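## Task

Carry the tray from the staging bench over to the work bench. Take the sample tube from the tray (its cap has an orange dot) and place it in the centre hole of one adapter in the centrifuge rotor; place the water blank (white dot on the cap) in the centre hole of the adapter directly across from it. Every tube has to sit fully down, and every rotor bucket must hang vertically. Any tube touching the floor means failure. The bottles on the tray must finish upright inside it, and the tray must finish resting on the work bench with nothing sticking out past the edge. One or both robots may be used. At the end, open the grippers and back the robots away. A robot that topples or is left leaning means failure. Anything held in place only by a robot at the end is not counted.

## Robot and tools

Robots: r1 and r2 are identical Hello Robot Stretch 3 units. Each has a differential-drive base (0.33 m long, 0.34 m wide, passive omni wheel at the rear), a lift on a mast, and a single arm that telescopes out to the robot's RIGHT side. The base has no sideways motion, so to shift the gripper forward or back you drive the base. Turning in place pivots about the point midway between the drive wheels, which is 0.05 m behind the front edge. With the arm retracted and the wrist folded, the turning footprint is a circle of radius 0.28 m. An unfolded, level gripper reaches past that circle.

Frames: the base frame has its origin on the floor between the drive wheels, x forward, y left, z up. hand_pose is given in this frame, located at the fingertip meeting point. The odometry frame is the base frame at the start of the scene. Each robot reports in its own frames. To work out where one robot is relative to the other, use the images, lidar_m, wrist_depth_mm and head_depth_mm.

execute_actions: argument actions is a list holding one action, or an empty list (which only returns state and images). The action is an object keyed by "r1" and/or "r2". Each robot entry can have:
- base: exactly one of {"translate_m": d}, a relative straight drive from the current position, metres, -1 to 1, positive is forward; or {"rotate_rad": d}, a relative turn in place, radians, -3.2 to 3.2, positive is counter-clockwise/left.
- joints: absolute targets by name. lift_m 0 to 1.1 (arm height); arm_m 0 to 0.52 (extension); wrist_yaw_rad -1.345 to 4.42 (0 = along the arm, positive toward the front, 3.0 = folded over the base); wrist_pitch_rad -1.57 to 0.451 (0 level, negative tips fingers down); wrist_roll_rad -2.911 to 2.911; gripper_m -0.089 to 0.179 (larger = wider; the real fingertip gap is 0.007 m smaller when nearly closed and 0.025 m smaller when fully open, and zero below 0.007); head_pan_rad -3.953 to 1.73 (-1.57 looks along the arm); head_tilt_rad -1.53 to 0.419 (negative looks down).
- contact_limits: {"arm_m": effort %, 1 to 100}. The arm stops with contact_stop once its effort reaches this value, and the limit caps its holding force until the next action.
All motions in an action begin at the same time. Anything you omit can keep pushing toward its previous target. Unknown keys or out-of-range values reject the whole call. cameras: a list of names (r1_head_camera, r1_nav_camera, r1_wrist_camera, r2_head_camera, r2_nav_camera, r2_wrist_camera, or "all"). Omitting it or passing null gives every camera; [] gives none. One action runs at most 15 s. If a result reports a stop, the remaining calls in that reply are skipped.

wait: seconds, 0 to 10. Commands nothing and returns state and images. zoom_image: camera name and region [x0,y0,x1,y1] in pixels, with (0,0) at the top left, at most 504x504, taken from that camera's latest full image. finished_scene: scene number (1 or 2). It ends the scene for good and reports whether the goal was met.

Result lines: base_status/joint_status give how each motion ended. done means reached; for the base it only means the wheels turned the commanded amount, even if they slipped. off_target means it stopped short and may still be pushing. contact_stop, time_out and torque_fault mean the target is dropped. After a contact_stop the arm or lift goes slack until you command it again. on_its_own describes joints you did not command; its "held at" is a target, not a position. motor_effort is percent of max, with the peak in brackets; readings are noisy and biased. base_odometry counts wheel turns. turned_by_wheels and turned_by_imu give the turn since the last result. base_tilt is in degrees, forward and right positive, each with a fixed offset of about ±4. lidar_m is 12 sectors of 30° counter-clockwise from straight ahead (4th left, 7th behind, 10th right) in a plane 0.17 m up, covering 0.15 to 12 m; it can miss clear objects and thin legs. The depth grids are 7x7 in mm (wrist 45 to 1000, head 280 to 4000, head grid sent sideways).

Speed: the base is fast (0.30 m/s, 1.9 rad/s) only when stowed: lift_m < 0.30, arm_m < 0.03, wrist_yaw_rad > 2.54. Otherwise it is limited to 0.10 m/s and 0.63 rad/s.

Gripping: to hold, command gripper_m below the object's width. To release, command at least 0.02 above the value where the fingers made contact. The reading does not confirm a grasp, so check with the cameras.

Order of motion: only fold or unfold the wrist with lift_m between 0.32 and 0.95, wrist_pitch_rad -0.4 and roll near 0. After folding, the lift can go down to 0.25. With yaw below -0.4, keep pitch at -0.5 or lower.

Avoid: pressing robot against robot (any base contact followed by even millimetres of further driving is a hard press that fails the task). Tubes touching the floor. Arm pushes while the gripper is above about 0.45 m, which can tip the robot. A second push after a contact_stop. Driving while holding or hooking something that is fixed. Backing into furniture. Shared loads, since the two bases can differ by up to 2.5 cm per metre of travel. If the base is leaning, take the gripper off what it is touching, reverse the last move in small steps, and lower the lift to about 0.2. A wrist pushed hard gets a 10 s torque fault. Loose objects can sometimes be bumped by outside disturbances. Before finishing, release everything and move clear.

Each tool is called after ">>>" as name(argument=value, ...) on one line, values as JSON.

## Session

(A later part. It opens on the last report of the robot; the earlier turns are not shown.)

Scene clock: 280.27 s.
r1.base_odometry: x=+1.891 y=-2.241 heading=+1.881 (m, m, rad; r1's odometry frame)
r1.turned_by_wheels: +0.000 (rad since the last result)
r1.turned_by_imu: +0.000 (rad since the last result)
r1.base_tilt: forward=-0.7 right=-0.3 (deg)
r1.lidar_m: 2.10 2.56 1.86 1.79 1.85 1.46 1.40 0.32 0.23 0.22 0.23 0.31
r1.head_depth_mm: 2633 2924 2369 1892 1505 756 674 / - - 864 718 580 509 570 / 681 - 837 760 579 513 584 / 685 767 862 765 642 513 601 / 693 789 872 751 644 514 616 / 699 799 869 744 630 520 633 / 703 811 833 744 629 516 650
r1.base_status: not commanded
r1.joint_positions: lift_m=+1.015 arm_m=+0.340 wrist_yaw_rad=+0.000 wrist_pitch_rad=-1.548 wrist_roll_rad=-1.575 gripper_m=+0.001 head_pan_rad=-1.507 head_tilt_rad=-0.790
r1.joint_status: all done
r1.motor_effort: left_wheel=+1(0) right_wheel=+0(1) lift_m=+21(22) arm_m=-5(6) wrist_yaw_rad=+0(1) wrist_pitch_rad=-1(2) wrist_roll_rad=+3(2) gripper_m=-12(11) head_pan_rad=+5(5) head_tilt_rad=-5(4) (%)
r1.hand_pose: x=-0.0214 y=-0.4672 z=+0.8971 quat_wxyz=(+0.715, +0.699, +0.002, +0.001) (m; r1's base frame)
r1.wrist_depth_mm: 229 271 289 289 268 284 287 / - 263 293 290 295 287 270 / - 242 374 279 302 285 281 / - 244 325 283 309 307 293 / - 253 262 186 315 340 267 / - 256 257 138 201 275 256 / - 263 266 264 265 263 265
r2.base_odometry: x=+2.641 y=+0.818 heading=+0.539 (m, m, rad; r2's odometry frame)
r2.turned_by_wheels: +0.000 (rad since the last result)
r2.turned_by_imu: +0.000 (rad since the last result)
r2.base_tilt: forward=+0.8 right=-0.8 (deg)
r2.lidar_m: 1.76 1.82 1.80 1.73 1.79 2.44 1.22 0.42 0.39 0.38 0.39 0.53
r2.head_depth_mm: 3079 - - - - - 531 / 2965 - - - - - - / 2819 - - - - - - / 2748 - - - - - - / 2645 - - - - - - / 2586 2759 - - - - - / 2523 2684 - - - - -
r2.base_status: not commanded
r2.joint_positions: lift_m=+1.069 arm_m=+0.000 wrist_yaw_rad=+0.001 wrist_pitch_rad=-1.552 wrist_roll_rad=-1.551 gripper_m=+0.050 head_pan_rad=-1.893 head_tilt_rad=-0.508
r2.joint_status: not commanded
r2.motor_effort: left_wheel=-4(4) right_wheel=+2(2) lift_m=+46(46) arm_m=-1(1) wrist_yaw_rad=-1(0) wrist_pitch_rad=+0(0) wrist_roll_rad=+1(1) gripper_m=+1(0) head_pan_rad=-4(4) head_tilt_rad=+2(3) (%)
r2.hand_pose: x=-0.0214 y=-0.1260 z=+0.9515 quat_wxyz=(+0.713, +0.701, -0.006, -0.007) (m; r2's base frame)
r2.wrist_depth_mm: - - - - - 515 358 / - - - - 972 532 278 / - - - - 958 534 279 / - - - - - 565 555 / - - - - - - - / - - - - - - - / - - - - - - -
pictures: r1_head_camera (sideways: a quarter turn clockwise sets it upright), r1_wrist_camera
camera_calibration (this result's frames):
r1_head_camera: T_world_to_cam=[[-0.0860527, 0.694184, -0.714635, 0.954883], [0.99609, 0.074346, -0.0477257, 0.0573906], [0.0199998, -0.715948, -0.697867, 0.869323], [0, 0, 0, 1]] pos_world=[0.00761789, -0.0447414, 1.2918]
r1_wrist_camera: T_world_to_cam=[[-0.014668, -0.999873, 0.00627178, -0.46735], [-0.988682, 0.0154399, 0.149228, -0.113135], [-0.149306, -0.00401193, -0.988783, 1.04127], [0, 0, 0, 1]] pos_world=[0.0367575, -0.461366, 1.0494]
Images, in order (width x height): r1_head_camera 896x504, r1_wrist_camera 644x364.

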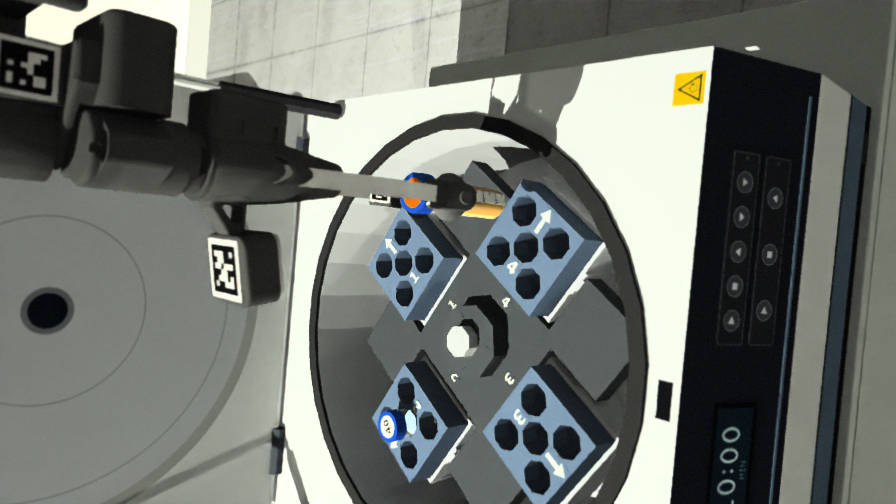

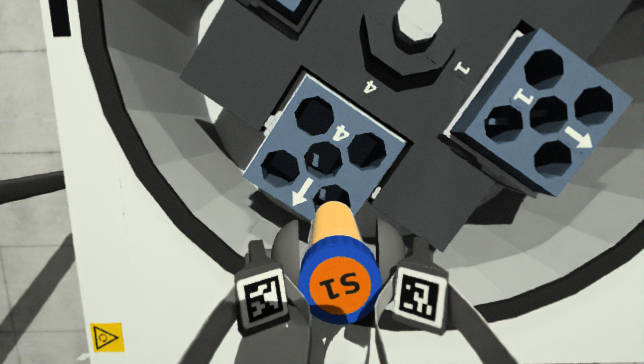

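>>> execute_actions(actions=[{"r1":{"base":{"translate_m":0.037},"joints":{"arm_m":0.332,"lift_m":0.99}}}], cameras=["r1_wrist_camera"])

>>> execute_actions(actions=[{"r1":{"joints":{"lift_m":0.955}}}], cameras=["r1_wrist_camera","r1_head_camera"])

Scene clock: 282.90 s.
r1.base_odometry: x=+1.880 y=-2.206 heading=+1.881 (m, m, rad; r1's odometry frame)
r1.turned_by_wheels: +0.000 (rad since the last result)
r1.turned_by_imu: +0.000 (rad since the last result)
r1.base_tilt: forward=-0.7 right=-0.3 (deg)
r1.lidar_m: 2.06 2.56 1.85 1.79 1.85 1.50 1.44 0.32 0.23 0.22 0.23 0.31
r1.head_depth_mm: - 2887 2286 1845 599 510 642 / - - 816 745 581 509 568 / 672 - 834 760 636 513 583 / 686 784 865 761 644 513 599 / 692 794 871 747 644 514 615 / 698 798 861 749 623 517 630 / 704 792 818 768 633 518 648
r1.base_status: done
r1.joint_positions: lift_m=+0.990 arm_m=+0.332 wrist_yaw_rad=+0.000 wrist_pitch_rad=-1.548 wrist_roll_rad=-1.575 gripper_m=+0.001 head_pan_rad=-1.507 head_tilt_rad=-0.790
r1.joint_status: all done
r1.motor_effort: left_wheel=-1(3) right_wheel=+0(4) lift_m=+21(21) arm_m=-4(6) wrist_yaw_rad=+0(1) wrist_pitch_rad=-2(1) wrist_roll_rad=+2(2) gripper_m=-11(12) head_pan_rad=+5(5) head_tilt_rad=-3(3) (%)
r1.hand_pose: x=-0.0214 y=-0.4592 z=+0.8721 quat_wxyz=(+0.715, +0.699, +0.002, +0.001) (m; r1's base frame)
r1.wrist_depth_mm: 203 252 266 264 246 260 263 / 210 257 272 272 247 268 269 / 217 246 274 275 275 272 253 / 221 228 355 258 281 268 258 / - 224 289 186 286 288 286 / - 230 238 137 215 317 272 / - 237 237 252 279 266 235
r2.base_odometry: x=+2.641 y=+0.818 heading=+0.539 (m, m, rad; r2's odometry frame)
r2.turned_by_wheels: +0.000 (rad since the last result)
r2.turned_by_imu: +0.000 (rad since the last result)
r2.base_tilt: forward=+0.6 right=-0.8 (deg)
r2.lidar_m: 1.76 1.83 1.80 1.73 1.78 2.43 1.23 0.42 0.39 0.38 0.39 0.53
r2.head_depth_mm: 3076 - - - - - 532 / 2981 - - - - - - / 2863 - - - - - - / 2742 - - - - - - / 2660 - - - - - - / 2584 2795 - - - - - / 2549 2687 - - - - -
r2.base_status: not commanded
r2.joint_positions: lift_m=+1.069 arm_m=+0.000 wrist_yaw_rad=+0.001 wrist_pitch_rad=-1.552 wrist_roll_rad=-1.551 gripper_m=+0.050 head_pan_rad=-1.893 head_tilt_rad=-0.508
r2.joint_status: not commanded
r2.motor_effort: left_wheel=-4(4) right_wheel=+2(2) lift_m=+46(46) arm_m=-1(1) wrist_yaw_rad=-1(1) wrist_pitch_rad=+0(0) wrist_roll_rad=+1(1) gripper_m=+0(0) head_pan_rad=-4(4) head_tilt_rad=+2(2) (%)
r2.hand_pose: x=-0.0214 y=-0.1260 z=+0.9515 quat_wxyz=(+0.713, +0.701, -0.006, -0.007) (m; r2's base frame)
r2.wrist_depth_mm: - - - - - 520 360 / - - - - 973 527 278 / - - - - 956 539 278 / - - - - - 560 558 / - - - - - - - / - - - - - - - / - - - - - - -
pictures: r1_wrist_camera
camera_calibration (this result's frames):
r1_wrist_camera: T_world_to_cam=[[-0.0146678, -0.999873, 0.00627178, -0.459195], [-0.988682, 0.0154397, 0.149228, -0.109528], [-0.149306, -0.00401196, -0.988783, 1.01658], [0, 0, 0, 1]] pos_world=[0.0367575, -0.453367, 1.0244]
Images, in order (width x height): r1_wrist_camera 644x364.

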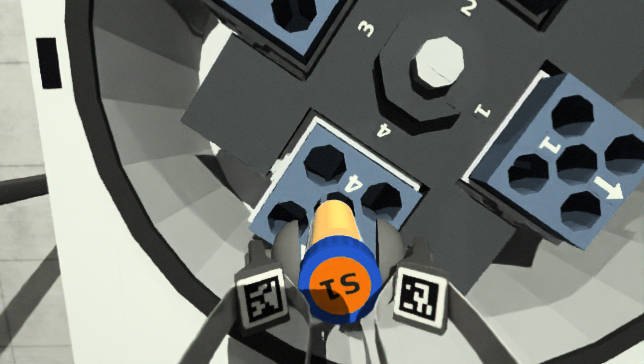

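Scene clock: 284.03 s.
r1.base_odometry: x=+1.880 y=-2.206 heading=+1.881 (m, m, rad; r1's odometry frame)
r1.turned_by_wheels: +0.000 (rad since the last result)
r1.turned_by_imu: +0.000 (rad since the last result)
r1.base_tilt: forward=-0.7 right=-0.2 (deg)
r1.lidar_m: 2.07 2.56 1.86 1.78 1.85 1.50 1.44 0.32 0.23 0.22 0.23 0.31
r1.head_depth_mm: 649 - 2281 1849 597 512 640 / 654 - 815 743 580 509 567 / 671 764 - 795 636 513 583 / 686 783 870 771 645 514 599 / 691 793 871 748 645 514 614 / 698 800 863 745 624 517 631 / 703 791 817 768 632 517 648
r1.base_status: not commanded
r1.joint_positions: lift_m=+0.955 arm_m=+0.332 wrist_yaw_rad=+0.000 wrist_pitch_rad=-1.548 wrist_roll_rad=-1.575 gripper_m=+0.001 head_pan_rad=-1.507 head_tilt_rad=-0.790
r1.joint_status: all done
r1.motor_effort: left_wheel=-1(1) right_wheel=+0(0) lift_m=+21(22) arm_m=-4(5) wrist_yaw_rad=+0(0) wrist_pitch_rad=-2(1) wrist_roll_rad=+3(2) gripper_m=-12(12) head_pan_rad=+5(5) head_tilt_rad=-4(3) (%)
r1.hand_pose: x=-0.0214 y=-0.4592 z=+0.8371 quat_wxyz=(+0.715, +0.699, +0.002, +0.001) (m; r1's base frame)
r1.wrist_depth_mm: 184 252 232 230 212 228 229 / 182 255 235 235 217 232 232 / 178 240 240 243 242 242 216 / 182 227 323 220 245 244 224 / 189 204 274 185 250 253 230 / 195 194 236 137 139 273 272 / 200 200 207 251 277 269 236
r2.base_odometry: x=+2.641 y=+0.818 heading=+0.539 (m, m, rad; r2's odometry frame)
r2.turned_by_wheels: +0.000 (rad since the last result)
r2.turned_by_imu: +0.000 (rad since the last result)
r2.base_tilt: forward=+0.8 right=-0.9 (deg)
r2.lidar_m: 1.77 1.83 1.80 1.73 1.78 2.44 1.23 0.42 0.39 0.38 0.39 0.53
r2.head_depth_mm: 3079 - - - - - 532 / 2967 - - - - - - / 2820 - - - - - - / 2745 - - - - - - / 2655 - - - - - - / 2595 2748 - - - - - / 2507 2640 - - - - -
r2.base_status: not commanded
r2.joint_positions: lift_m=+1.069 arm_m=+0.000 wrist_yaw_rad=+0.001 wrist_pitch_rad=-1.552 wrist_roll_rad=-1.551 gripper_m=+0.050 head_pan_rad=-1.893 head_tilt_rad=-0.508
r2.joint_status: not commanded
r2.motor_effort: left_wheel=-3(3) right_wheel=+2(2) lift_m=+47(46) arm_m=-1(1) wrist_yaw_rad=+0(0) wrist_pitch_rad=+0(0) wrist_roll_rad=+1(1) gripper_m=+1(0) head_pan_rad=-4(4) head_tilt_rad=+3(2) (%)
r2.hand_pose: x=-0.0214 y=-0.1260 z=+0.9515 quat_wxyz=(+0.713, +0.701, -0.006, -0.007) (m; r2's base frame)
r2.wrist_depth_mm: - - - - - 515 360 / - - - - 964 528 278 / - - - - 961 537 279 / - - - - - 557 554 / - - - - - - - / - - - - - - - / - - - - - - -
pictures: r1_head_camera (sideways: a quarter turn clockwise sets it upright), r1_wrist_camera
camera_calibration (this result's frames):
r1_head_camera: T_world_to_cam=[[-0.0860672, 0.694199, -0.714619, 0.954862], [0.996088, 0.0743663, -0.0477255, 0.0573902], [0.0200126, -0.715931, -0.697884, 0.869345], [0, 0, 0, 1]] pos_world=[0.00761874, -0.0447411, 1.2918]
r1_wrist_camera: T_world_to_cam=[[-0.0146685, -0.999872, 0.00644759, -0.459167], [-0.988682, 0.0154666, 0.149225, -0.104289], [-0.149306, -0.00418572, -0.988782, 0.981891], [0, 0, 0, 1]] pos_world=[0.0367575, -0.453385, 0.9894]
Images, in order (width x height): r1_head_camera 896x504, r1_wrist_camera 644x364.

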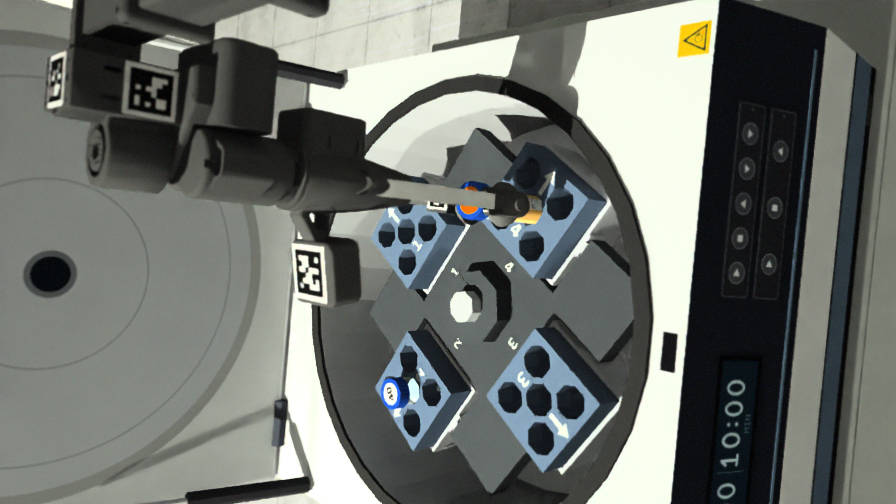

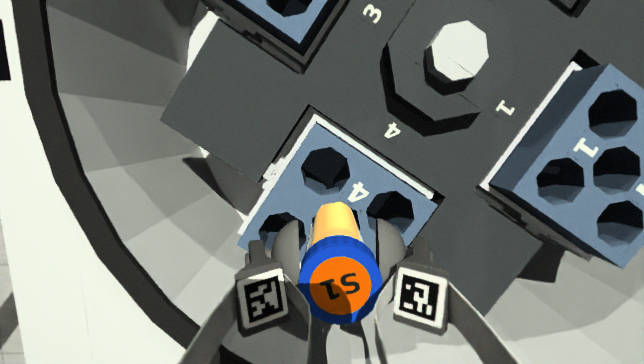

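>>> execute_actions(actions=[{"r1":{"base":{"translate_m":-0.004},"joints":{"arm_m":0.334}}}], cameras=[])

>>> execute_actions(actions=[{"r1":{"joints":{"lift_m":0.915}}}], cameras=["r1_wrist_camera","r1_head_camera"])

>>> execute_actions(actions=[{"r1":{"joints":{"gripper_m":0.055}}}], cameras=["r1_wrist_camera"])

>>> execute_actions(actions=[{"r1":{"joints":{"lift_m":0.96}}}], cameras=["r1_wrist_camera","r1_head_camera"])

Scene clock: 286.27 s.
r1.base_odometry: x=+1.881 y=-2.210 heading=+1.881 (m, m, rad; r1's odometry frame)
r1.turned_by_wheels: +0.000 (rad since the last result)
r1.turned_by_imu: +0.000 (rad since the last result)
r1.base_tilt: forward=-0.8 right=-0.2 (deg)
r1.lidar_m: 2.07 2.55 1.86 1.78 1.85 1.50 1.44 0.32 0.23 0.22 0.23 0.31
r1.head_depth_mm: 651 - 2310 1849 611 510 644 / 653 - 812 740 580 509 568 / 670 764 - 793 641 513 583 / 686 786 869 770 646 514 599 / 692 792 871 746 644 515 615 / 698 799 866 747 624 517 632 / 704 791 826 772 627 517 649
r1.base_status: done
r1.joint_positions: lift_m=+0.955 arm_m=+0.334 wrist_yaw_rad=+0.000 wrist_pitch_rad=-1.548 wrist_roll_rad=-1.575 gripper_m=+0.001 head_pan_rad=-1.507 head_tilt_rad=-0.790
r1.joint_status: all done
r1.motor_effort: left_wheel=-1(3) right_wheel=-1(5) lift_m=+21(22) arm_m=+6(6) wrist_yaw_rad=+0(0) wrist_pitch_rad=-1(1) wrist_roll_rad=+3(3) gripper_m=-12(12) head_pan_rad=+5(5) head_tilt_rad=-4(4) (%)
r1.hand_pose: x=-0.0214 y=-0.4604 z=+0.8371 quat_wxyz=(+0.715, +0.699, +0.002, +0.001) (m; r1's base frame)
r1.wrist_depth_mm: 185 256 232 230 212 213 230 / 183 256 235 237 217 234 227 / 179 238 242 240 243 241 216 / 183 227 332 220 245 244 223 / 188 201 270 180 251 252 233 / 195 193 231 138 198 282 265 / 199 198 201 246 272 261 231
r2.base_odometry: x=+2.641 y=+0.818 heading=+0.539 (m, m, rad; r2's odometry frame)
r2.turned_by_wheels: +0.000 (rad since the last result)
r2.turned_by_imu: +0.000 (rad since the last result)
r2.base_tilt: forward=+0.6 right=-1.0 (deg)
r2.lidar_m: 1.76 1.82 1.80 1.73 1.79 2.44 1.23 0.42 0.39 0.38 0.39 0.53
r2.head_depth_mm: 3079 - - - - - 531 / 2967 - - - - - - / 2858 - - - - - - / 2738 - - - - - - / 2674 - - - - - - / 2570 2752 - - - - - / 2487 2665 - - - - -
r2.base_status: not commanded
r2.joint_positions: lift_m=+1.069 arm_m=+0.000 wrist_yaw_rad=+0.001 wrist_pitch_rad=-1.552 wrist_roll_rad=-1.551 gripper_m=+0.050 head_pan_rad=-1.893 head_tilt_rad=-0.508
r2.joint_status: not commanded
r2.motor_effort: left_wheel=-4(3) right_wheel=+2(2) lift_m=+47(46) arm_m=-2(1) wrist_yaw_rad=+1(0) wrist_pitch_rad=+0(0) wrist_roll_rad=+1(1) gripper_m=-1(1) head_pan_rad=-4(4) head_tilt_rad=+2(2) (%)
r2.hand_pose: x=-0.0214 y=-0.1260 z=+0.9515 quat_wxyz=(+0.713, +0.701, -0.006, -0.007) (m; r2's base frame)
r2.wrist_depth_mm: - - - - - 517 359 / - - - - 953 526 279 / - - - - 975 534 278 / - - - - - 561 558 / - - - - - - - / - - - - - - - / - - - - - - -
pictures: none
No camera images: the call's "cameras" was empty. Leave "cameras" out to get every camera's image.

Scene clock: 287.43 s.
r1.base_odometry: x=+1.881 y=-2.210 heading=+1.881 (m, m, rad; r1's odometry frame)
r1.turned_by_wheels: +0.000 (rad since the last result)
r1.turned_by_imu: +0.000 (rad since the last result)
r1.base_tilt: forward=-0.7 right=-0.3 (deg)
r1.lidar_m: 2.07 2.57 1.86 1.79 1.85 1.50 1.44 0.32 0.23 0.22 0.23 0.31
r1.head_depth_mm: 673 - 2286 1784 605 512 643 / 674 - 810 738 581 509 567 / 682 750 - 759 635 514 583 / 686 785 857 755 643 514 599 / 692 793 865 745 643 515 615 / 697 799 863 745 625 518 633 / 702 794 826 770 628 516 648
r1.base_status: not commanded
r1.joint_positions: lift_m=+0.915 arm_m=+0.334 wrist_yaw_rad=+0.000 wrist_pitch_rad=-1.548 wrist_roll_rad=-1.575 gripper_m=+0.001 head_pan_rad=-1.507 head_tilt_rad=-0.790
r1.joint_status: all done
r1.motor_effort: left_wheel=-1(0) right_wheel=+0(0) lift_m=+21(22) arm_m=+5(5) wrist_yaw_rad=+1(0) wrist_pitch_rad=-1(1) wrist_roll_rad=+2(2) gripper_m=-12(12) head_pan_rad=+5(5) head_tilt_rad=-3(3) (%)
r1.hand_pose: x=-0.0214 y=-0.4605 z=+0.7971 quat_wxyz=(+0.715, +0.699, +0.002, +0.001) (m; r1's base frame)
r1.wrist_depth_mm: 186 241 193 193 175 161 192 / 185 210 198 196 188 177 195 / 178 214 203 201 203 201 179 / 168 227 215 185 203 207 184 / 156 203 246 181 206 213 193 / 148 179 226 138 139 217 259 / 154 158 201 229 268 243 231
r2.base_odometry: x=+2.641 y=+0.818 heading=+0.539 (m, m, rad; r2's odometry frame)
r2.turned_by_wheels: +0.000 (rad since the last result)
r2.turned_by_imu: +0.000 (rad since the last result)
r2.base_tilt: forward=+0.7 right=-0.7 (deg)
r2.lidar_m: 1.76 1.83 1.79 1.73 1.79 2.44 1.22 0.42 0.39 0.38 0.39 0.53
r2.head_depth_mm: 3059 - - - - - 533 / 2948 - - - - - - / 2861 - - - - - - / 2741 - - - - - - / 2651 - - - - - - / 2569 2773 - - - - - / 2517 2675 - - - - -
r2.base_status: not commanded
r2.joint_positions: lift_m=+1.069 arm_m=+0.000 wrist_yaw_rad=+0.001 wrist_pitch_rad=-1.552 wrist_roll_rad=-1.551 gripper_m=+0.050 head_pan_rad=-1.893 head_tilt_rad=-0.508
r2.joint_status: not commanded
r2.motor_effort: left_wheel=-4(3) right_wheel=+2(2) lift_m=+46(46) arm_m=-1(1) wrist_yaw_rad=+0(0) wrist_pitch_rad=+0(0) wrist_roll_rad=+1(1) gripper_m=+1(1) head_pan_rad=-4(4) head_tilt_rad=+2(2) (%)
r2.hand_pose: x=-0.0214 y=-0.1260 z=+0.9515 quat_wxyz=(+0.713, +0.701, -0.006, -0.007) (m; r2's base frame)
r2.wrist_depth_mm: - - - - - 516 361 / - - - - 966 525 279 / - - - - 962 533 279 / - - - - - 562 556 / - - - - - - - / - - - - - - - / - - - - - - -
pictures: r1_head_camera (sideways: a quarter turn clockwise sets it upright), r1_wrist_camera
camera_calibration (this result's frames):
r1_head_camera: T_world_to_cam=[[-0.0860675, 0.6942, -0.714618, 0.954861], [0.996088, 0.0743667, -0.0477255, 0.0573902], [0.0200128, -0.715931, -0.697885, 0.869346], [0, 0, 0, 1]] pos_world=[0.00761875, -0.0447411, 1.2918]
r1_wrist_camera: T_world_to_cam=[[-0.0146677, -0.999872, 0.00646071, -0.46013], [-0.988682, 0.0154678, 0.149225, -0.0983001], [-0.149306, -0.00419879, -0.988782, 0.942323], [0, 0, 0, 1]] pos_world=[0.0367575, -0.454594, 0.949394]
Images, in order (width x height): r1_head_camera 896x504, r1_wrist_camera 644x364.

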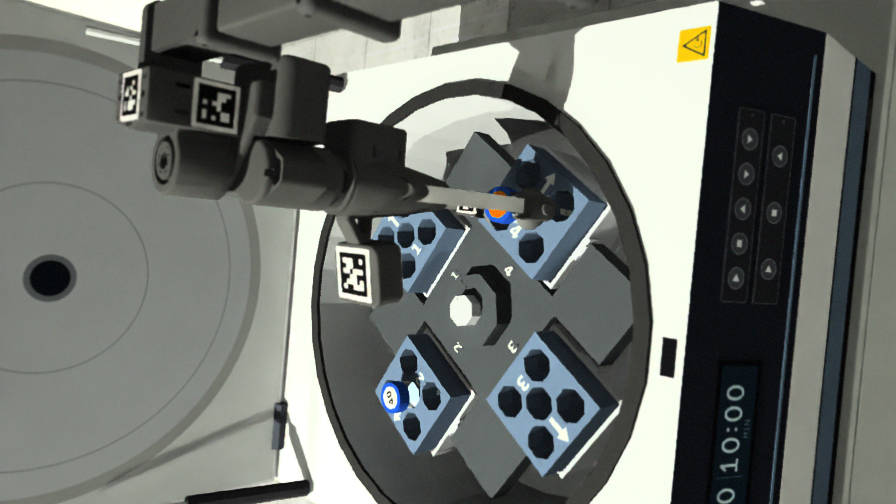

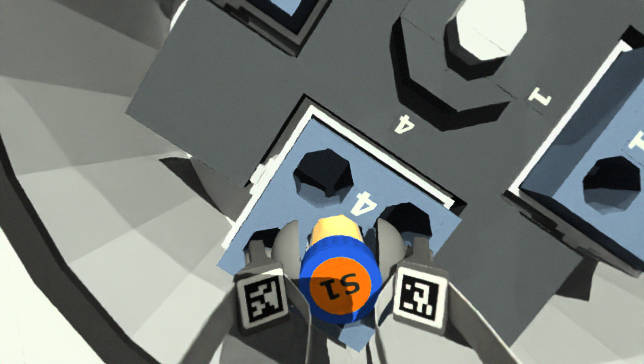

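Scene clock: 288.47 s.
r1.base_odometry: x=+1.881 y=-2.210 heading=+1.881 (m, m, rad; r1's odometry frame)
r1.turned_by_wheels: +0.000 (rad since the last result)
r1.turned_by_imu: +0.000 (rad since the last result)
r1.base_tilt: forward=-0.7 right=-0.3 (deg)
r1.lidar_m: 2.07 2.56 1.86 1.79 1.84 1.50 1.44 0.32 0.23 0.22 0.23 0.32
r1.head_depth_mm: 673 - 2296 1804 604 511 643 / 675 - 812 739 582 509 568 / 682 750 - 761 630 513 583 / 687 785 857 757 642 514 599 / 691 793 868 742 643 515 615 / 697 799 865 745 624 518 631 / 703 792 829 772 627 517 648
r1.base_status: not commanded
r1.joint_positions: lift_m=+0.915 arm_m=+0.334 wrist_yaw_rad=+0.000 wrist_pitch_rad=-1.548 wrist_roll_rad=-1.575 gripper_m=+0.055 head_pan_rad=-1.507 head_tilt_rad=-0.790
r1.joint_status: all done
r1.motor_effort: left_wheel=-1(0) right_wheel=+0(0) lift_m=+22(21) arm_m=+4(5) wrist_yaw_rad=+0(1) wrist_pitch_rad=-1(1) wrist_roll_rad=+3(2) gripper_m=+1(78) head_pan_rad=+5(5) head_tilt_rad=-4(4) (%)
r1.hand_pose: x=-0.0214 y=-0.4605 z=+0.7971 quat_wxyz=(+0.715, +0.699, +0.002, +0.001) (m; r1's base frame)
r1.wrist_depth_mm: 186 240 194 194 173 162 192 / 184 212 198 197 187 178 197 / 178 214 204 202 202 200 179 / 168 228 215 191 205 206 185 / 155 201 259 174 190 211 194 / 147 179 220 158 188 216 259 / 155 156 205 232 267 251 233
r2.base_odometry: x=+2.641 y=+0.818 heading=+0.539 (m, m, rad; r2's odometry frame)
r2.turned_by_wheels: +0.000 (rad since the last result)
r2.turned_by_imu: +0.000 (rad since the last result)
r2.base_tilt: forward=+0.7 right=-0.9 (deg)
r2.lidar_m: 1.77 1.82 1.79 1.73 1.79 2.44 1.23 0.42 0.39 0.38 0.39 0.53
r2.head_depth_mm: 3047 - - - - - 532 / 2923 - - - - - - / 2816 - - - - - - / 2725 - - - - - - / 2657 - - - - - - / 2577 2796 - - - - - / 2504 2654 - - - - -
r2.base_status: not commanded
r2.joint_positions: lift_m=+1.069 arm_m=+0.000 wrist_yaw_rad=+0.001 wrist_pitch_rad=-1.552 wrist_roll_rad=-1.551 gripper_m=+0.050 head_pan_rad=-1.893 head_tilt_rad=-0.508
r2.joint_status: not commanded
r2.motor_effort: left_wheel=-3(4) right_wheel=+2(2) lift_m=+46(46) arm_m=-1(2) wrist_yaw_rad=+0(0) wrist_pitch_rad=+0(0) wrist_roll_rad=+1(1) gripper_m=+1(1) head_pan_rad=-4(4) head_tilt_rad=+2(2) (%)
r2.hand_pose: x=-0.0214 y=-0.1260 z=+0.9515 quat_wxyz=(+0.713, +0.701, -0.006, -0.007) (m; r2's base frame)
r2.wrist_depth_mm: - - - - - 521 358 / - - - - 953 528 278 / - - - - 967 537 279 / - - - - - 563 554 / - - - - - - - / - - - - - - - / - - - - - - -
pictures: r1_wrist_camera
camera_calibration (this result's frames):
r1_wrist_camera: T_world_to_cam=[[-0.0146673, -0.999872, 0.00646071, -0.46013], [-0.988682, 0.0154674, 0.149225, -0.0983003], [-0.149306, -0.00419885, -0.988782, 0.942323], [0, 0, 0, 1]] pos_world=[0.0367575, -0.454594, 0.949394]
Images, in order (width x height): r1_wrist_camera 644x364.

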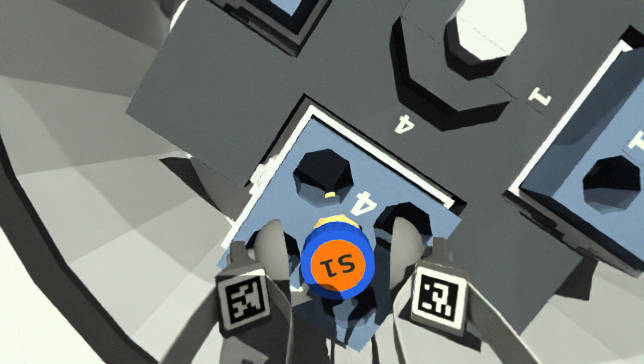

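Scene clock: 289.70 s.
r1.base_odometry: x=+1.881 y=-2.210 heading=+1.881 (m, m, rad; r1's odometry frame)
r1.turned_by_wheels: +0.000 (rad since the last result)
r1.turned_by_imu: +0.000 (rad since the last result)
r1.base_tilt: forward=-0.7 right=-0.2 (deg)
r1.lidar_m: 2.07 2.56 1.86 1.79 1.85 1.49 1.44 0.32 0.23 0.22 0.23 0.31
r1.head_depth_mm: 648 2794 2306 1840 611 511 644 / 654 - 811 739 579 510 568 / 671 766 - 805 638 513 583 / 687 785 875 767 644 513 598 / 693 793 873 746 643 515 615 / 696 799 865 743 623 518 633 / 704 790 827 771 628 517 650
r1.base_status: not commanded
r1.joint_positions: lift_m=+0.960 arm_m=+0.334 wrist_yaw_rad=+0.000 wrist_pitch_rad=-1.548 wrist_roll_rad=-1.575 gripper_m=+0.055 head_pan_rad=-1.507 head_tilt_rad=-0.790
r1.joint_status: all done
r1.motor_effort: left_wheel=+0(0) right_wheel=-1(0) lift_m=+26(29) arm_m=+5(4) wrist_yaw_rad=+0(0) wrist_pitch_rad=-1(1) wrist_roll_rad=+2(2) gripper_m=+1(1) head_pan_rad=+5(5) head_tilt_rad=-4(4) (%)
r1.hand_pose: x=-0.0214 y=-0.4605 z=+0.8418 quat_wxyz=(+0.715, +0.699, +0.002, +0.001) (m; r1's base frame)
r1.wrist_depth_mm: 185 255 236 234 217 233 234 / 183 256 240 241 220 237 230 / 184 244 246 245 247 243 219 / 188 227 335 226 252 251 227 / 195 203 275 202 256 258 236 / 200 199 224 248 348 298 267 / 206 203 204 254 278 261 233
r2.base_odometry: x=+2.641 y=+0.818 heading=+0.539 (m, m, rad; r2's odometry frame)
r2.turned_by_wheels: +0.000 (rad since the last result)
r2.turned_by_imu: +0.000 (rad since the last result)
r2.base_tilt: forward=+0.7 right=-0.8 (deg)
r2.lidar_m: 1.77 1.83 1.80 1.73 1.79 2.44 1.22 0.42 0.39 0.38 0.39 0.53
r2.head_depth_mm: 3139 - - - - - 531 / 2981 - - - - - - / 2850 - - - - - - / 2763 - - - - - - / 2657 - - - - - - / 2558 2763 - - - - - / 2503 2699 - - - - -
r2.base_status: not commanded
r2.joint_positions: lift_m=+1.069 arm_m=+0.000 wrist_yaw_rad=+0.001 wrist_pitch_rad=-1.552 wrist_roll_rad=-1.551 gripper_m=+0.050 head_pan_rad=-1.893 head_tilt_rad=-0.508
r2.joint_status: not commanded
r2.motor_effort: left_wheel=-3(4) right_wheel=+2(2) lift_m=+47(46) arm_m=-2(1) wrist_yaw_rad=+0(0) wrist_pitch_rad=+0(0) wrist_roll_rad=+1(1) gripper_m=+1(0) head_pan_rad=-4(4) head_tilt_rad=+2(2) (%)
r2.hand_pose: x=-0.0214 y=-0.1260 z=+0.9515 quat_wxyz=(+0.713, +0.701, -0.006, -0.007) (m; r2's base frame)
r2.wrist_depth_mm: - - - - - 514 359 / - - - - 974 528 278 / - - - - 949 536 278 / - - - - - 559 559 / - - - - - - - / - - - - - - - / - - - - - - -
pictures: r1_head_camera (sideways: a quarter turn clockwise sets it upright), r1_wrist_camera
camera_calibration (this result's frames):
r1_head_camera: T_world_to_cam=[[-0.0860676, 0.694199, -0.714618, 0.954861], [0.996088, 0.0743668, -0.0477255, 0.0573902], [0.0200129, -0.715931, -0.697885, 0.869346], [0, 0, 0, 1]] pos_world=[0.00761876, -0.0447411, 1.2918]
r1_wrist_camera: T_world_to_cam=[[-0.0146678, -0.999872, 0.00646071, -0.46042], [-0.988682, 0.0154679, 0.149225, -0.104976], [-0.149306, -0.00419878, -0.988782, 0.98656], [0, 0, 0, 1]] pos_world=[0.0367575, -0.454595, 0.994133]
Images, in order (width x height): r1_head_camera 896x504, r1_wrist_camera 644x364.

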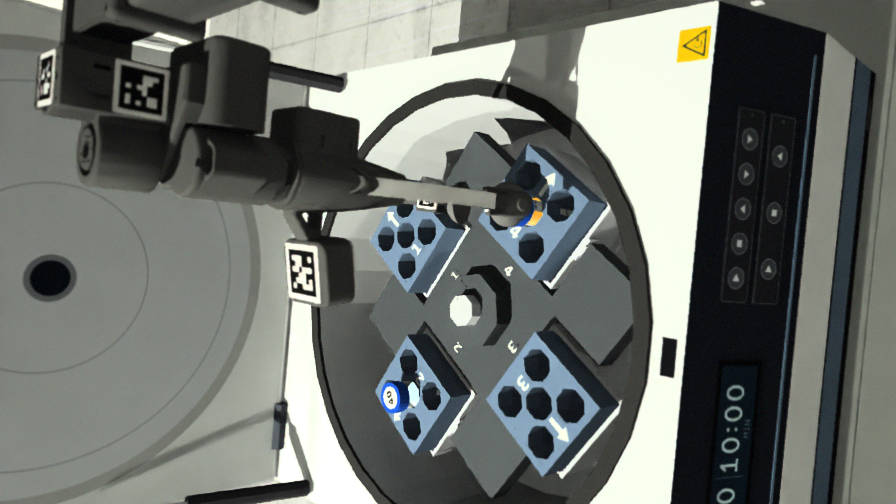

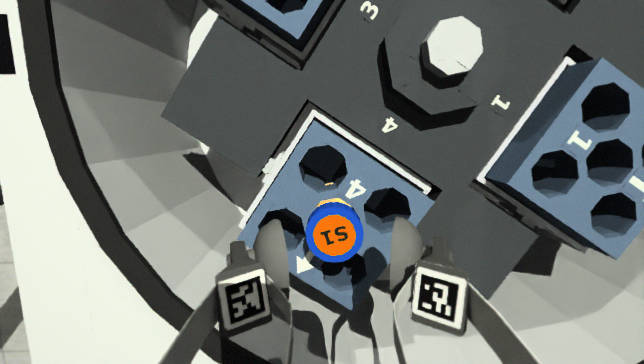

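>>> execute_actions(actions=[{"r1":{"joints":{"gripper_m":0.0}}}], cameras=[])

>>> execute_actions(actions=[{"r1":{"joints":{"lift_m":0.88}}}], cameras=["r1_wrist_camera"])

Scene clock: 291.93 s.
r1.base_odometry: x=+1.881 y=-2.210 heading=+1.881 (m, m, rad; r1's odometry frame)
r1.turned_by_wheels: +0.000 (rad since the last result)
r1.turned_by_imu: +0.000 (rad since the last result)
r1.base_tilt: forward=-0.7 right=-0.3 (deg)
r1.lidar_m: 2.07 2.56 1.86 1.78 1.85 1.50 1.44 0.32 0.23 0.22 0.23 0.31
r1.head_depth_mm: 648 2784 2298 1848 612 511 643 / 653 - 811 739 580 510 568 / 668 763 - 802 636 513 583 / 688 784 873 768 643 513 599 / 693 792 872 746 643 514 615 / 698 801 864 745 625 517 632 / 703 793 827 772 629 517 648
r1.base_status: not commanded
r1.joint_positions: lift_m=+0.960 arm_m=+0.334 wrist_yaw_rad=+0.000 wrist_pitch_rad=-1.548 wrist_roll_rad=-1.575 gripper_m=+0.000 head_pan_rad=-1.507 head_tilt_rad=-0.790
r1.joint_status: all done
r1.motor_effort: left_wheel=+0(1) right_wheel=+0(1) lift_m=+26(26) arm_m=+7(5) wrist_yaw_rad=+1(0) wrist_pitch_rad=-1(1) wrist_roll_rad=+2(2) gripper_m=-1(78) head_pan_rad=+5(5) head_tilt_rad=-4(4) (%)
r1.hand_pose: x=-0.0214 y=-0.4605 z=+0.8418 quat_wxyz=(+0.715, +0.699, +0.002, +0.001) (m; r1's base frame)
r1.wrist_depth_mm: 185 253 237 232 217 231 233 / 184 259 242 241 221 239 228 / 184 244 246 246 244 244 222 / 189 226 335 225 252 253 225 / 192 202 273 228 257 259 238 / 201 199 244 - 263 290 268 / 204 204 205 247 267 266 232
r2.base_odometry: x=+2.641 y=+0.818 heading=+0.539 (m, m, rad; r2's odometry frame)
r2.turned_by_wheels: +0.000 (rad since the last result)
r2.turned_by_imu: +0.000 (rad since the last result)
r2.base_tilt: forward=+0.8 right=-0.7 (deg)
r2.lidar_m: 1.76 1.83 1.79 1.72 1.79 2.44 1.22 0.42 0.39 0.37 0.39 0.53
r2.head_depth_mm: 3071 - - - - - 532 / 2948 - - - - - - / 2828 - - - - - - / 2759 - - - - - - / 2647 - - - - - - / 2569 2759 - - - - - / 2513 2697 - - - - -
r2.base_status: not commanded
r2.joint_positions: lift_m=+1.069 arm_m=+0.000 wrist_yaw_rad=+0.001 wrist_pitch_rad=-1.552 wrist_roll_rad=-1.551 gripper_m=+0.050 head_pan_rad=-1.893 head_tilt_rad=-0.508
r2.joint_status: not commanded
r2.motor_effort: left_wheel=-4(4) right_wheel=+2(2) lift_m=+46(46) arm_m=-1(1) wrist_yaw_rad=+0(0) wrist_pitch_rad=+0(0) wrist_roll_rad=+1(1) gripper_m=+0(0) head_pan_rad=-4(4) head_tilt_rad=+3(2) (%)
r2.hand_pose: x=-0.0214 y=-0.1260 z=+0.9515 quat_wxyz=(+0.713, +0.701, -0.006, -0.007) (m; r2's base frame)
r2.wrist_depth_mm: - - - - - 514 361 / - - - - 965 525 279 / - - - - 955 537 277 / - - - - - 560 554 / - - - - - - - / - - - - - - - / - - - - - - -
pictures: none
No camera images: the call's "cameras" was empty. Leave "cameras" out to get every camera's image.

Scene clock: 293.93 s.
r1.base_odometry: x=+1.881 y=-2.210 heading=+1.881 (m, m, rad; r1's odometry frame)
r1.turned_by_wheels: +0.000 (rad since the last result)
r1.turned_by_imu: -0.014 (rad since the last result)
r1.base_tilt: forward=-0.8 right=-0.2 (deg)
r1.lidar_m: 2.07 2.59 1.86 1.78 1.85 1.50 1.44 0.32 0.23 0.22 0.23 0.31
r1.head_depth_mm: 668 - 2356 1894 837 517 652 / 664 - 815 738 579 512 575 / 680 773 - 788 642 514 589 / 686 784 874 762 640 513 603 / 691 791 871 742 646 514 615 / 694 798 862 745 624 517 629 / 700 804 825 763 633 516 644
r1.base_status: not commanded
r1.joint_positions: lift_m=+0.939 arm_m=+0.334 wrist_yaw_rad=+0.001 wrist_pitch_rad=-1.556 wrist_roll_rad=-1.575 gripper_m=+0.000 head_pan_rad=-1.507 head_tilt_rad=-0.791
r1.joint_status: lift_m contact_stop (moved -0.021 of -0.080)
r1.on_its_own: lift_m is slack since a contact_stop, until your next command for it (your +0.880 is given up)
r1.motor_effort: left_wheel=+0(7) right_wheel=+0(19) lift_m=+23(26) arm_m=+4(5) wrist_yaw_rad=+0(0) wrist_pitch_rad=+3(12) wrist_roll_rad=+2(3) gripper_m=-2(4) head_pan_rad=+5(5) head_tilt_rad=-3(4) (%)
r1.hand_pose: x=-0.0214 y=-0.4583 z=+0.8212 quat_wxyz=(+0.712, +0.702, +0.002, +0.001) (m; r1's base frame)
r1.wrist_depth_mm: 183 252 217 216 197 194 212 / 181 231 222 223 212 218 208 / 173 230 226 221 225 225 201 / 167 218 315 204 225 230 205 / 173 192 253 207 230 236 236 / 177 177 225 - 241 244 260 / 183 182 191 236 254 251 222
r2.base_odometry: x=+2.641 y=+0.818 heading=+0.539 (m, m, rad; r2's odometry frame)
r2.turned_by_wheels: +0.000 (rad since the last result)
r2.turned_by_imu: +0.000 (rad since the last result)
r2.base_tilt: forward=+0.7 right=-0.8 (deg)
r2.lidar_m: 1.76 1.83 1.79 1.73 1.79 2.44 1.23 0.42 0.39 0.38 0.39 0.53
r2.head_depth_mm: 3054 - - - - - 532 / 2965 - - - - - - / 2819 - - - - - - / 2711 - - - - - - / 2662 - - - - - - / 2608 2767 - - - - - / 2529 2636 - - - - -
r2.base_status: not commanded
r2.joint_positions: lift_m=+1.069 arm_m=+0.000 wrist_yaw_rad=+0.001 wrist_pitch_rad=-1.552 wrist_roll_rad=-1.551 gripper_m=+0.050 head_pan_rad=-1.893 head_tilt_rad=-0.508
r2.joint_status: not commanded
r2.motor_effort: left_wheel=-3(4) right_wheel=+2(2) lift_m=+47(46) arm_m=-1(2) wrist_yaw_rad=+0(1) wrist_pitch_rad=+0(0) wrist_roll_rad=+1(1) gripper_m=+0(1) head_pan_rad=-4(4) head_tilt_rad=+1(2) (%)
r2.hand_pose: x=-0.0214 y=-0.1260 z=+0.9515 quat_wxyz=(+0.713, +0.701, -0.006, -0.007) (m; r2's base frame)
r2.wrist_depth_mm: - - - - - 513 357 / - - - - 975 530 279 / - - - - 966 534 276 / - - - - - 560 556 / - - - - - - - / - - - - - - - / - - - - - - -
pictures: r1_wrist_camera
camera_calibration (this result's frames):
r1_wrist_camera: T_world_to_cam=[[-0.0135659, -0.999906, -0.00200926, -0.451214], [-0.988698, 0.0131137, 0.149348, -0.103128], [-0.149308, 0.00401259, -0.988783, 0.9699], [0, 0, 0, 1]] pos_world=[0.0367303, -0.453711, 0.973516]
Images, in order (width x height): r1_wrist_camera 644x364.

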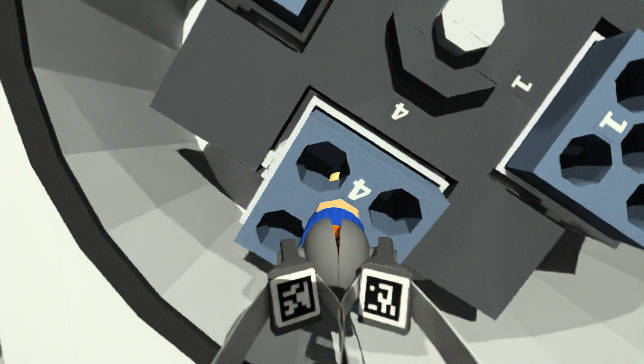

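>>> execute_actions(actions=[{"r1":{"joints":{"lift_m":1.05}}}], cameras=[])

>>> execute_actions(actions=[{"r1":{"base":{"translate_m":-0.5},"joints":{"arm_m":0.0,"head_pan_rad":-1.2,"head_tilt_rad":-0.65}},"r2":{"joints":{"head_pan_rad":-2.6}}}], cameras=["r1_head_camera","r1_nav_camera","r2_nav_camera"])

Scene clock: 297.13 s.
r1.base_odometry: x=+1.881 y=-2.210 heading=+1.881 (m, m, rad; r1's odometry frame)
r1.turned_by_wheels: +0.000 (rad since the last result)
r1.turned_by_imu: +0.000 (rad since the last result)
r1.base_tilt: forward=-0.8 right=-0.3 (deg)
r1.lidar_m: 2.08 2.59 1.86 1.79 1.83 1.50 1.44 0.33 0.23 0.22 0.23 0.31
r1.head_depth_mm: - 2904 2366 1900 839 518 651 / - 787 842 737 580 512 577 / 682 - 853 762 632 515 589 / 687 754 865 761 644 514 603 / 690 792 874 741 645 514 615 / 696 796 863 745 624 517 630 / 699 803 825 764 633 515 642
r1.base_status: not commanded
r1.joint_positions: lift_m=+1.050 arm_m=+0.334 wrist_yaw_rad=+0.001 wrist_pitch_rad=-1.549 wrist_roll_rad=-1.575 gripper_m=+0.000 head_pan_rad=-1.507 head_tilt_rad=-0.791
r1.joint_status: all done
r1.motor_effort: left_wheel=+0(1) right_wheel=+0(0) lift_m=+26(27) arm_m=+4(4) wrist_yaw_rad=+0(1) wrist_pitch_rad=+0(3) wrist_roll_rad=+2(2) gripper_m=-2(3) head_pan_rad=+4(5) head_tilt_rad=-3(3) (%)
r1.hand_pose: x=-0.0214 y=-0.4602 z=+0.9319 quat_wxyz=(+0.715, +0.700, +0.002, +0.001) (m; r1's base frame)
r1.wrist_depth_mm: - 261 347 321 314 320 321 / - 270 330 326 306 323 337 / - 274 333 334 333 313 322 / - 281 369 313 346 326 319 / - 286 300 382 350 379 297 / - 298 295 - 355 310 292 / - 305 301 302 302 298 300
r2.base_odometry: x=+2.641 y=+0.818 heading=+0.539 (m, m, rad; r2's odometry frame)
r2.turned_by_wheels: +0.000 (rad since the last result)
r2.turned_by_imu: +0.000 (rad since the last result)
r2.base_tilt: forward=+0.6 right=-0.8 (deg)
r2.lidar_m: 1.77 1.83 1.79 1.73 1.79 2.44 1.23 0.42 0.39 0.38 0.39 0.53
r2.head_depth_mm: 3090 - - - - - 532 / 2947 - - - - - - / 2829 - - - - - - / 2757 - - - - - - / 2654 - - - - - - / 2572 2774 - - - - - / 2499 2670 - - - - -
r2.base_status: not commanded
r2.joint_positions: lift_m=+1.069 arm_m=+0.000 wrist_yaw_rad=+0.001 wrist_pitch_rad=-1.552 wrist_roll_rad=-1.551 gripper_m=+0.050 head_pan_rad=-1.893 head_tilt_rad=-0.508
r2.joint_status: not commanded
r2.motor_effort: left_wheel=-4(4) right_wheel=+2(2) lift_m=+46(46) arm_m=-1(1) wrist_yaw_rad=-1(1) wrist_pitch_rad=+0(0) wrist_roll_rad=+1(1) gripper_m=+1(1) head_pan_rad=-4(4) head_tilt_rad=+2(2) (%)
r2.hand_pose: x=-0.0214 y=-0.1260 z=+0.9515 quat_wxyz=(+0.713, +0.701, -0.006, -0.007) (m; r2's base frame)
r2.wrist_depth_mm: - - - - - 520 357 / - - - - 969 530 278 / - - - - 958 536 277 / - - - - - 564 565 / - - - - - - - / - - - - - - - / - - - - - - -
pictures: none
No camera images: the call's "cameras" was empty. Leave "cameras" out to get every camera's image.

Scene clock: 303.10 s.
r1.base_odometry: x=+2.033 y=-2.686 heading=+1.881 (m, m, rad; r1's odometry frame)
r1.turned_by_wheels: +0.000 (rad since the last result)
r1.turned_by_imu: -0.002 (rad since the last result)
r1.base_tilt: forward=-0.8 right=-0.3 (deg)
r1.lidar_m: 0.84 2.58 1.86 1.77 1.36 0.98 0.93 0.96 1.30 0.88 0.31 0.33
r1.head_depth_mm: 2545 2790 2966 2259 1780 1474 - / 2608 2858 3031 2241 1764 1463 1299 / 2699 2980 3009 2216 1744 1457 - / 770 872 2571 2108 1036 1121 - / 745 828 940 888 932 840 - / 774 870 974 867 743 781 701 / 806 912 1013 878 652 654 682
r1.base_status: done
r1.joint_positions: lift_m=+1.050 arm_m=+0.000 wrist_yaw_rad=+0.001 wrist_pitch_rad=-1.548 wrist_roll_rad=-1.575 gripper_m=+0.000 head_pan_rad=-1.207 head_tilt_rad=-0.655
r1.joint_status: all done
r1.motor_effort: left_wheel=+0(4) right_wheel=+0(4) lift_m=+26(26) arm_m=-6(6) wrist_yaw_rad=-1(0) wrist_pitch_rad=-1(1) wrist_roll_rad=+2(3) gripper_m=-1(1) head_pan_rad=+5(35) head_tilt_rad=+1(12) (%)
r1.hand_pose: x=-0.0214 y=-0.1271 z=+0.9319 quat_wxyz=(+0.715, +0.699, +0.002, +0.001) (m; r1's base frame)
r1.wrist_depth_mm: - - - - 574 595 601 / - - - - - - - / - - - - - - - / - - - - - - - / - - - - - - - / - - - - - - - / - - - - - - -
r2.base_odometry: x=+2.641 y=+0.818 heading=+0.539 (m, m, rad; r2's odometry frame)
r2.turned_by_wheels: +0.000 (rad since the last result)
r2.turned_by_imu: +0.000 (rad since the last result)
r2.base_tilt: forward=+0.7 right=-0.8 (deg)
r2.lidar_m: 1.77 1.83 1.79 1.73 1.79 2.44 1.23 0.42 0.39 0.38 0.39 0.53
r2.head_depth_mm: - - - - - 1539 1350 / - - - - - 1530 1353 / - - - - - 1593 1294 / - - - - - 747 1359 / - - - - - 680 1269 / - - - - 803 682 566 / 3623 - - - 833 694 581
r2.base_status: not commanded
r2.joint_positions: lift_m=+1.069 arm_m=+0.000 wrist_yaw_rad=+0.001 wrist_pitch_rad=-1.552 wrist_roll_rad=-1.551 gripper_m=+0.050 head_pan_rad=-2.593 head_tilt_rad=-0.507
r2.joint_status: all done
r2.motor_effort: left_wheel=-3(3) right_wheel=+2(2) lift_m=+46(46) arm_m=-1(2) wrist_yaw_rad=+0(0) wrist_pitch_rad=+0(0) wrist_roll_rad=+1(1) gripper_m=+1(0) head_pan_rad=-4(48) head_tilt_rad=+3(3) (%)
r2.hand_pose: x=-0.0214 y=-0.1260 z=+0.9515 quat_wxyz=(+0.713, +0.701, -0.006, -0.007) (m; r2's base frame)
r2.wrist_depth_mm: - - - - - 518 358 / - - - - 972 536 278 / - - - - 968 537 279 / - - - - - 563 564 / - - - - - - - / - - - - - - - / - - - - - - -
pictures: r1_head_camera (sideways: a quarter turn clockwise sets it upright), r1_nav_camera (sideways: a quarter turn counterclockwise sets it upright), r2_nav_camera (sideways: a quarter turn counterclockwise sets it upright)
camera_calibration (this result's frames):
r1_head_camera: T_world_to_cam=[[-0.25108, 0.542071, -0.801946, 1.06969], [0.931861, 0.359527, -0.0487342, 0.0591037], [0.261904, -0.759539, -0.595405, 0.734567], [0, 0, 0, 1]] pos_world=[0.0211157, -0.0431669, 1.29808]
r1_nav_camera: T_world_to_cam=[[0.202794, -0.57032, 0.795996, -0.99699], [-0.927514, -0.372533, -0.0306142, 0.0975], [0.313995, -0.732089, -0.604527, 0.745523], [0, 0, 0, 1]] pos_world=[0.0585257, 0.0135084, 1.24727]
r2_nav_camera: T_world_to_cam=[[-0.376706, -0.255452, 0.890414, -1.1176], [-0.553965, 0.832528, 0.00447976, 0.0489811], [-0.742439, -0.491571, -0.45513, 0.556784], [0, 0, 0, 1]] pos_world=[0.0195033, -0.0525737, 1.24832]
Images, in order (width x height): r1_head_camera 896x504, r1_nav_camera 672x504, r2_nav_camera 672x504.

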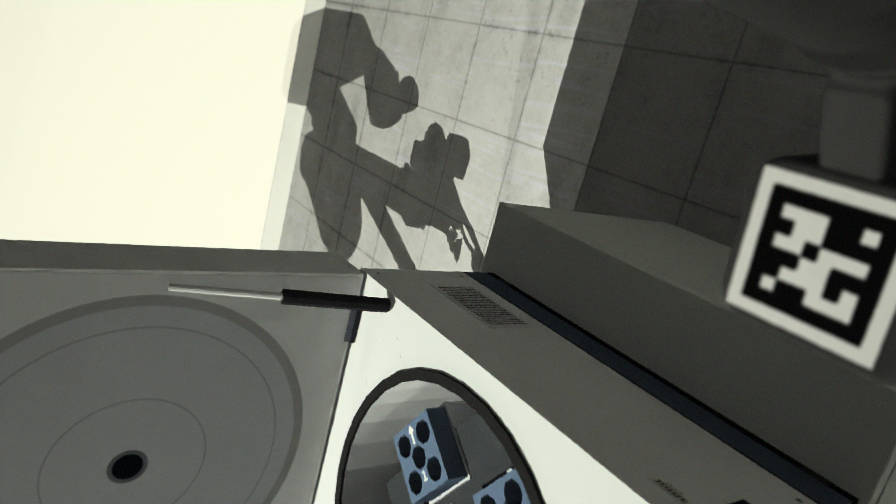

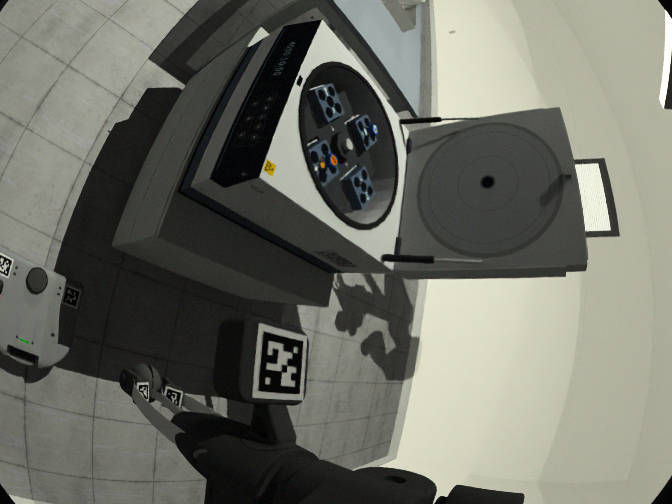

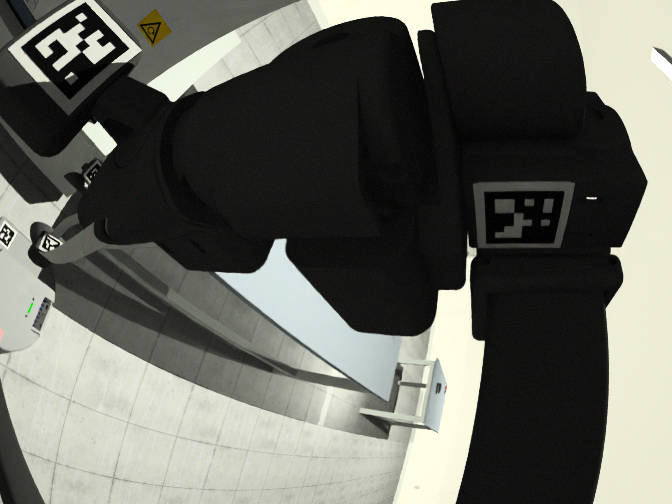

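>>> execute_actions(actions=[{"r1":{"joints":{"head_pan_rad":-0.85,"head_tilt_rad":-0.62}}}], cameras=["r1_head_camera"])

Scene clock: 306.37 s.
r1.base_odometry: x=+2.033 y=-2.686 heading=+1.881 (m, m, rad; r1's odometry frame)
r1.turned_by_wheels: +0.000 (rad since the last result)
r1.turned_by_imu: +0.000 (rad since the last result)
r1.base_tilt: forward=-0.7 right=-0.3 (deg)
r1.lidar_m: 0.84 2.59 1.86 1.77 1.36 0.98 0.93 0.96 1.30 0.88 0.31 0.33
r1.head_depth_mm: 717 779 876 2261 1675 1457 1322 / 766 838 919 899 976 923 - / 823 904 1003 934 825 848 822 / 889 982 1072 934 708 788 731 / 967 1096 1120 916 661 659 712 / - - 1386 917 659 638 754 / - - 1342 924 695 754 1012
r1.base_status: not commanded
r1.joint_positions: lift_m=+1.050 arm_m=+0.000 wrist_yaw_rad=+0.001 wrist_pitch_rad=-1.548 wrist_roll_rad=-1.575 gripper_m=+0.000 head_pan_rad=-0.857 head_tilt_rad=-0.626
r1.joint_status: all done
r1.motor_effort: left_wheel=+0(0) right_wheel=+0(0) lift_m=+26(26) arm_m=-5(4) wrist_yaw_rad=-1(1) wrist_pitch_rad=-1(1) wrist_roll_rad=+3(2) gripper_m=-2(1) head_pan_rad=+6(38) head_tilt_rad=+2(5) (%)
r1.hand_pose: x=-0.0214 y=-0.1271 z=+0.9319 quat_wxyz=(+0.715, +0.699, +0.002, +0.001) (m; r1's base frame)
r1.wrist_depth_mm: - - - - 568 594 607 / - - - - - - - / - - - - - - - / - - - - - - - / - - - - - - - / - - - - - - - / - - - - - - -
r2.base_odometry: x=+2.641 y=+0.818 heading=+0.539 (m, m, rad; r2's odometry frame)
r2.turned_by_wheels: +0.000 (rad since the last result)
r2.turned_by_imu: +0.000 (rad since the last result)
r2.base_tilt: forward=+0.6 right=-0.9 (deg)
r2.lidar_m: 1.76 1.83 1.80 1.72 1.78 2.43 1.22 0.42 0.39 0.38 0.39 0.53
r2.head_depth_mm: - - - - - 1541 1344 / - - - - - 1541 1351 / - - - - - 1600 1299 / - - - - - 742 1359 / - - - - - 682 1268 / - - - - 802 683 565 / 3704 - - - 835 693 582
r2.base_status: not commanded
r2.joint_positions: lift_m=+1.069 arm_m=+0.000 wrist_yaw_rad=+0.001 wrist_pitch_rad=-1.552 wrist_roll_rad=-1.551 gripper_m=+0.050 head_pan_rad=-2.593 head_tilt_rad=-0.507
r2.joint_status: not commanded
r2.motor_effort: left_wheel=-3(3) right_wheel=+2(2) lift_m=+46(47) arm_m=-1(2) wrist_yaw_rad=+0(0) wrist_pitch_rad=+0(0) wrist_roll_rad=+1(1) gripper_m=+1(1) head_pan_rad=-4(5) head_tilt_rad=+2(2) (%)
r2.hand_pose: x=-0.0214 y=-0.1260 z=+0.9515 quat_wxyz=(+0.713, +0.701, -0.006, -0.007) (m; r2's base frame)
r2.wrist_depth_mm: - - - - - 520 358 / - - - - 968 536 279 / - - - - 965 535 277 / - - - - - 561 561 / - - - - - - - / - - - - - - - / - - - - - - -
pictures: r1_head_camera (sideways: a quarter turn clockwise sets it upright)
camera_calibration (this result's frames):
r1_head_camera: T_world_to_cam=[[-0.406164, 0.405522, -0.818891, 1.09273], [0.753294, 0.655869, -0.0488361, 0.0603275], [0.517281, -0.636701, -0.571868, 0.702388], [0, 0, 0, 1]] pos_world=[0.0350512, -0.035482, 1.29944]
Images, in order (width x height): r1_head_camera 896x504.

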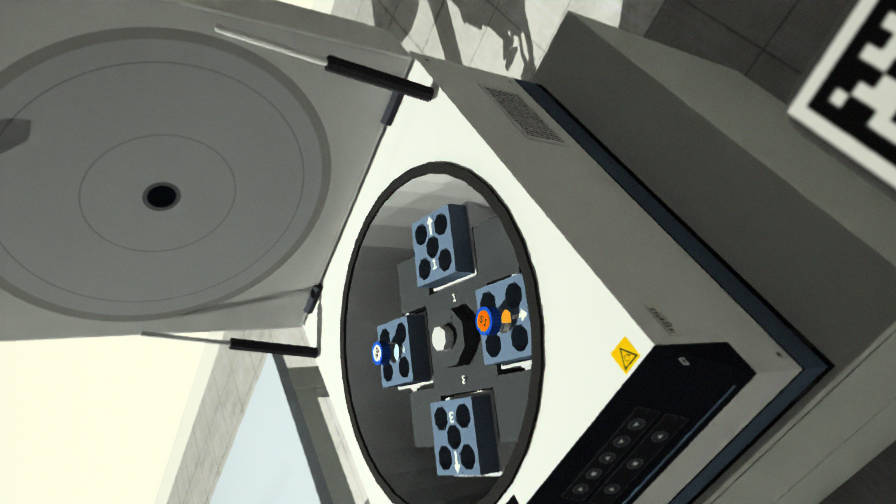

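>>> finished_scene(scene=1)

The scene is finished: the task was done.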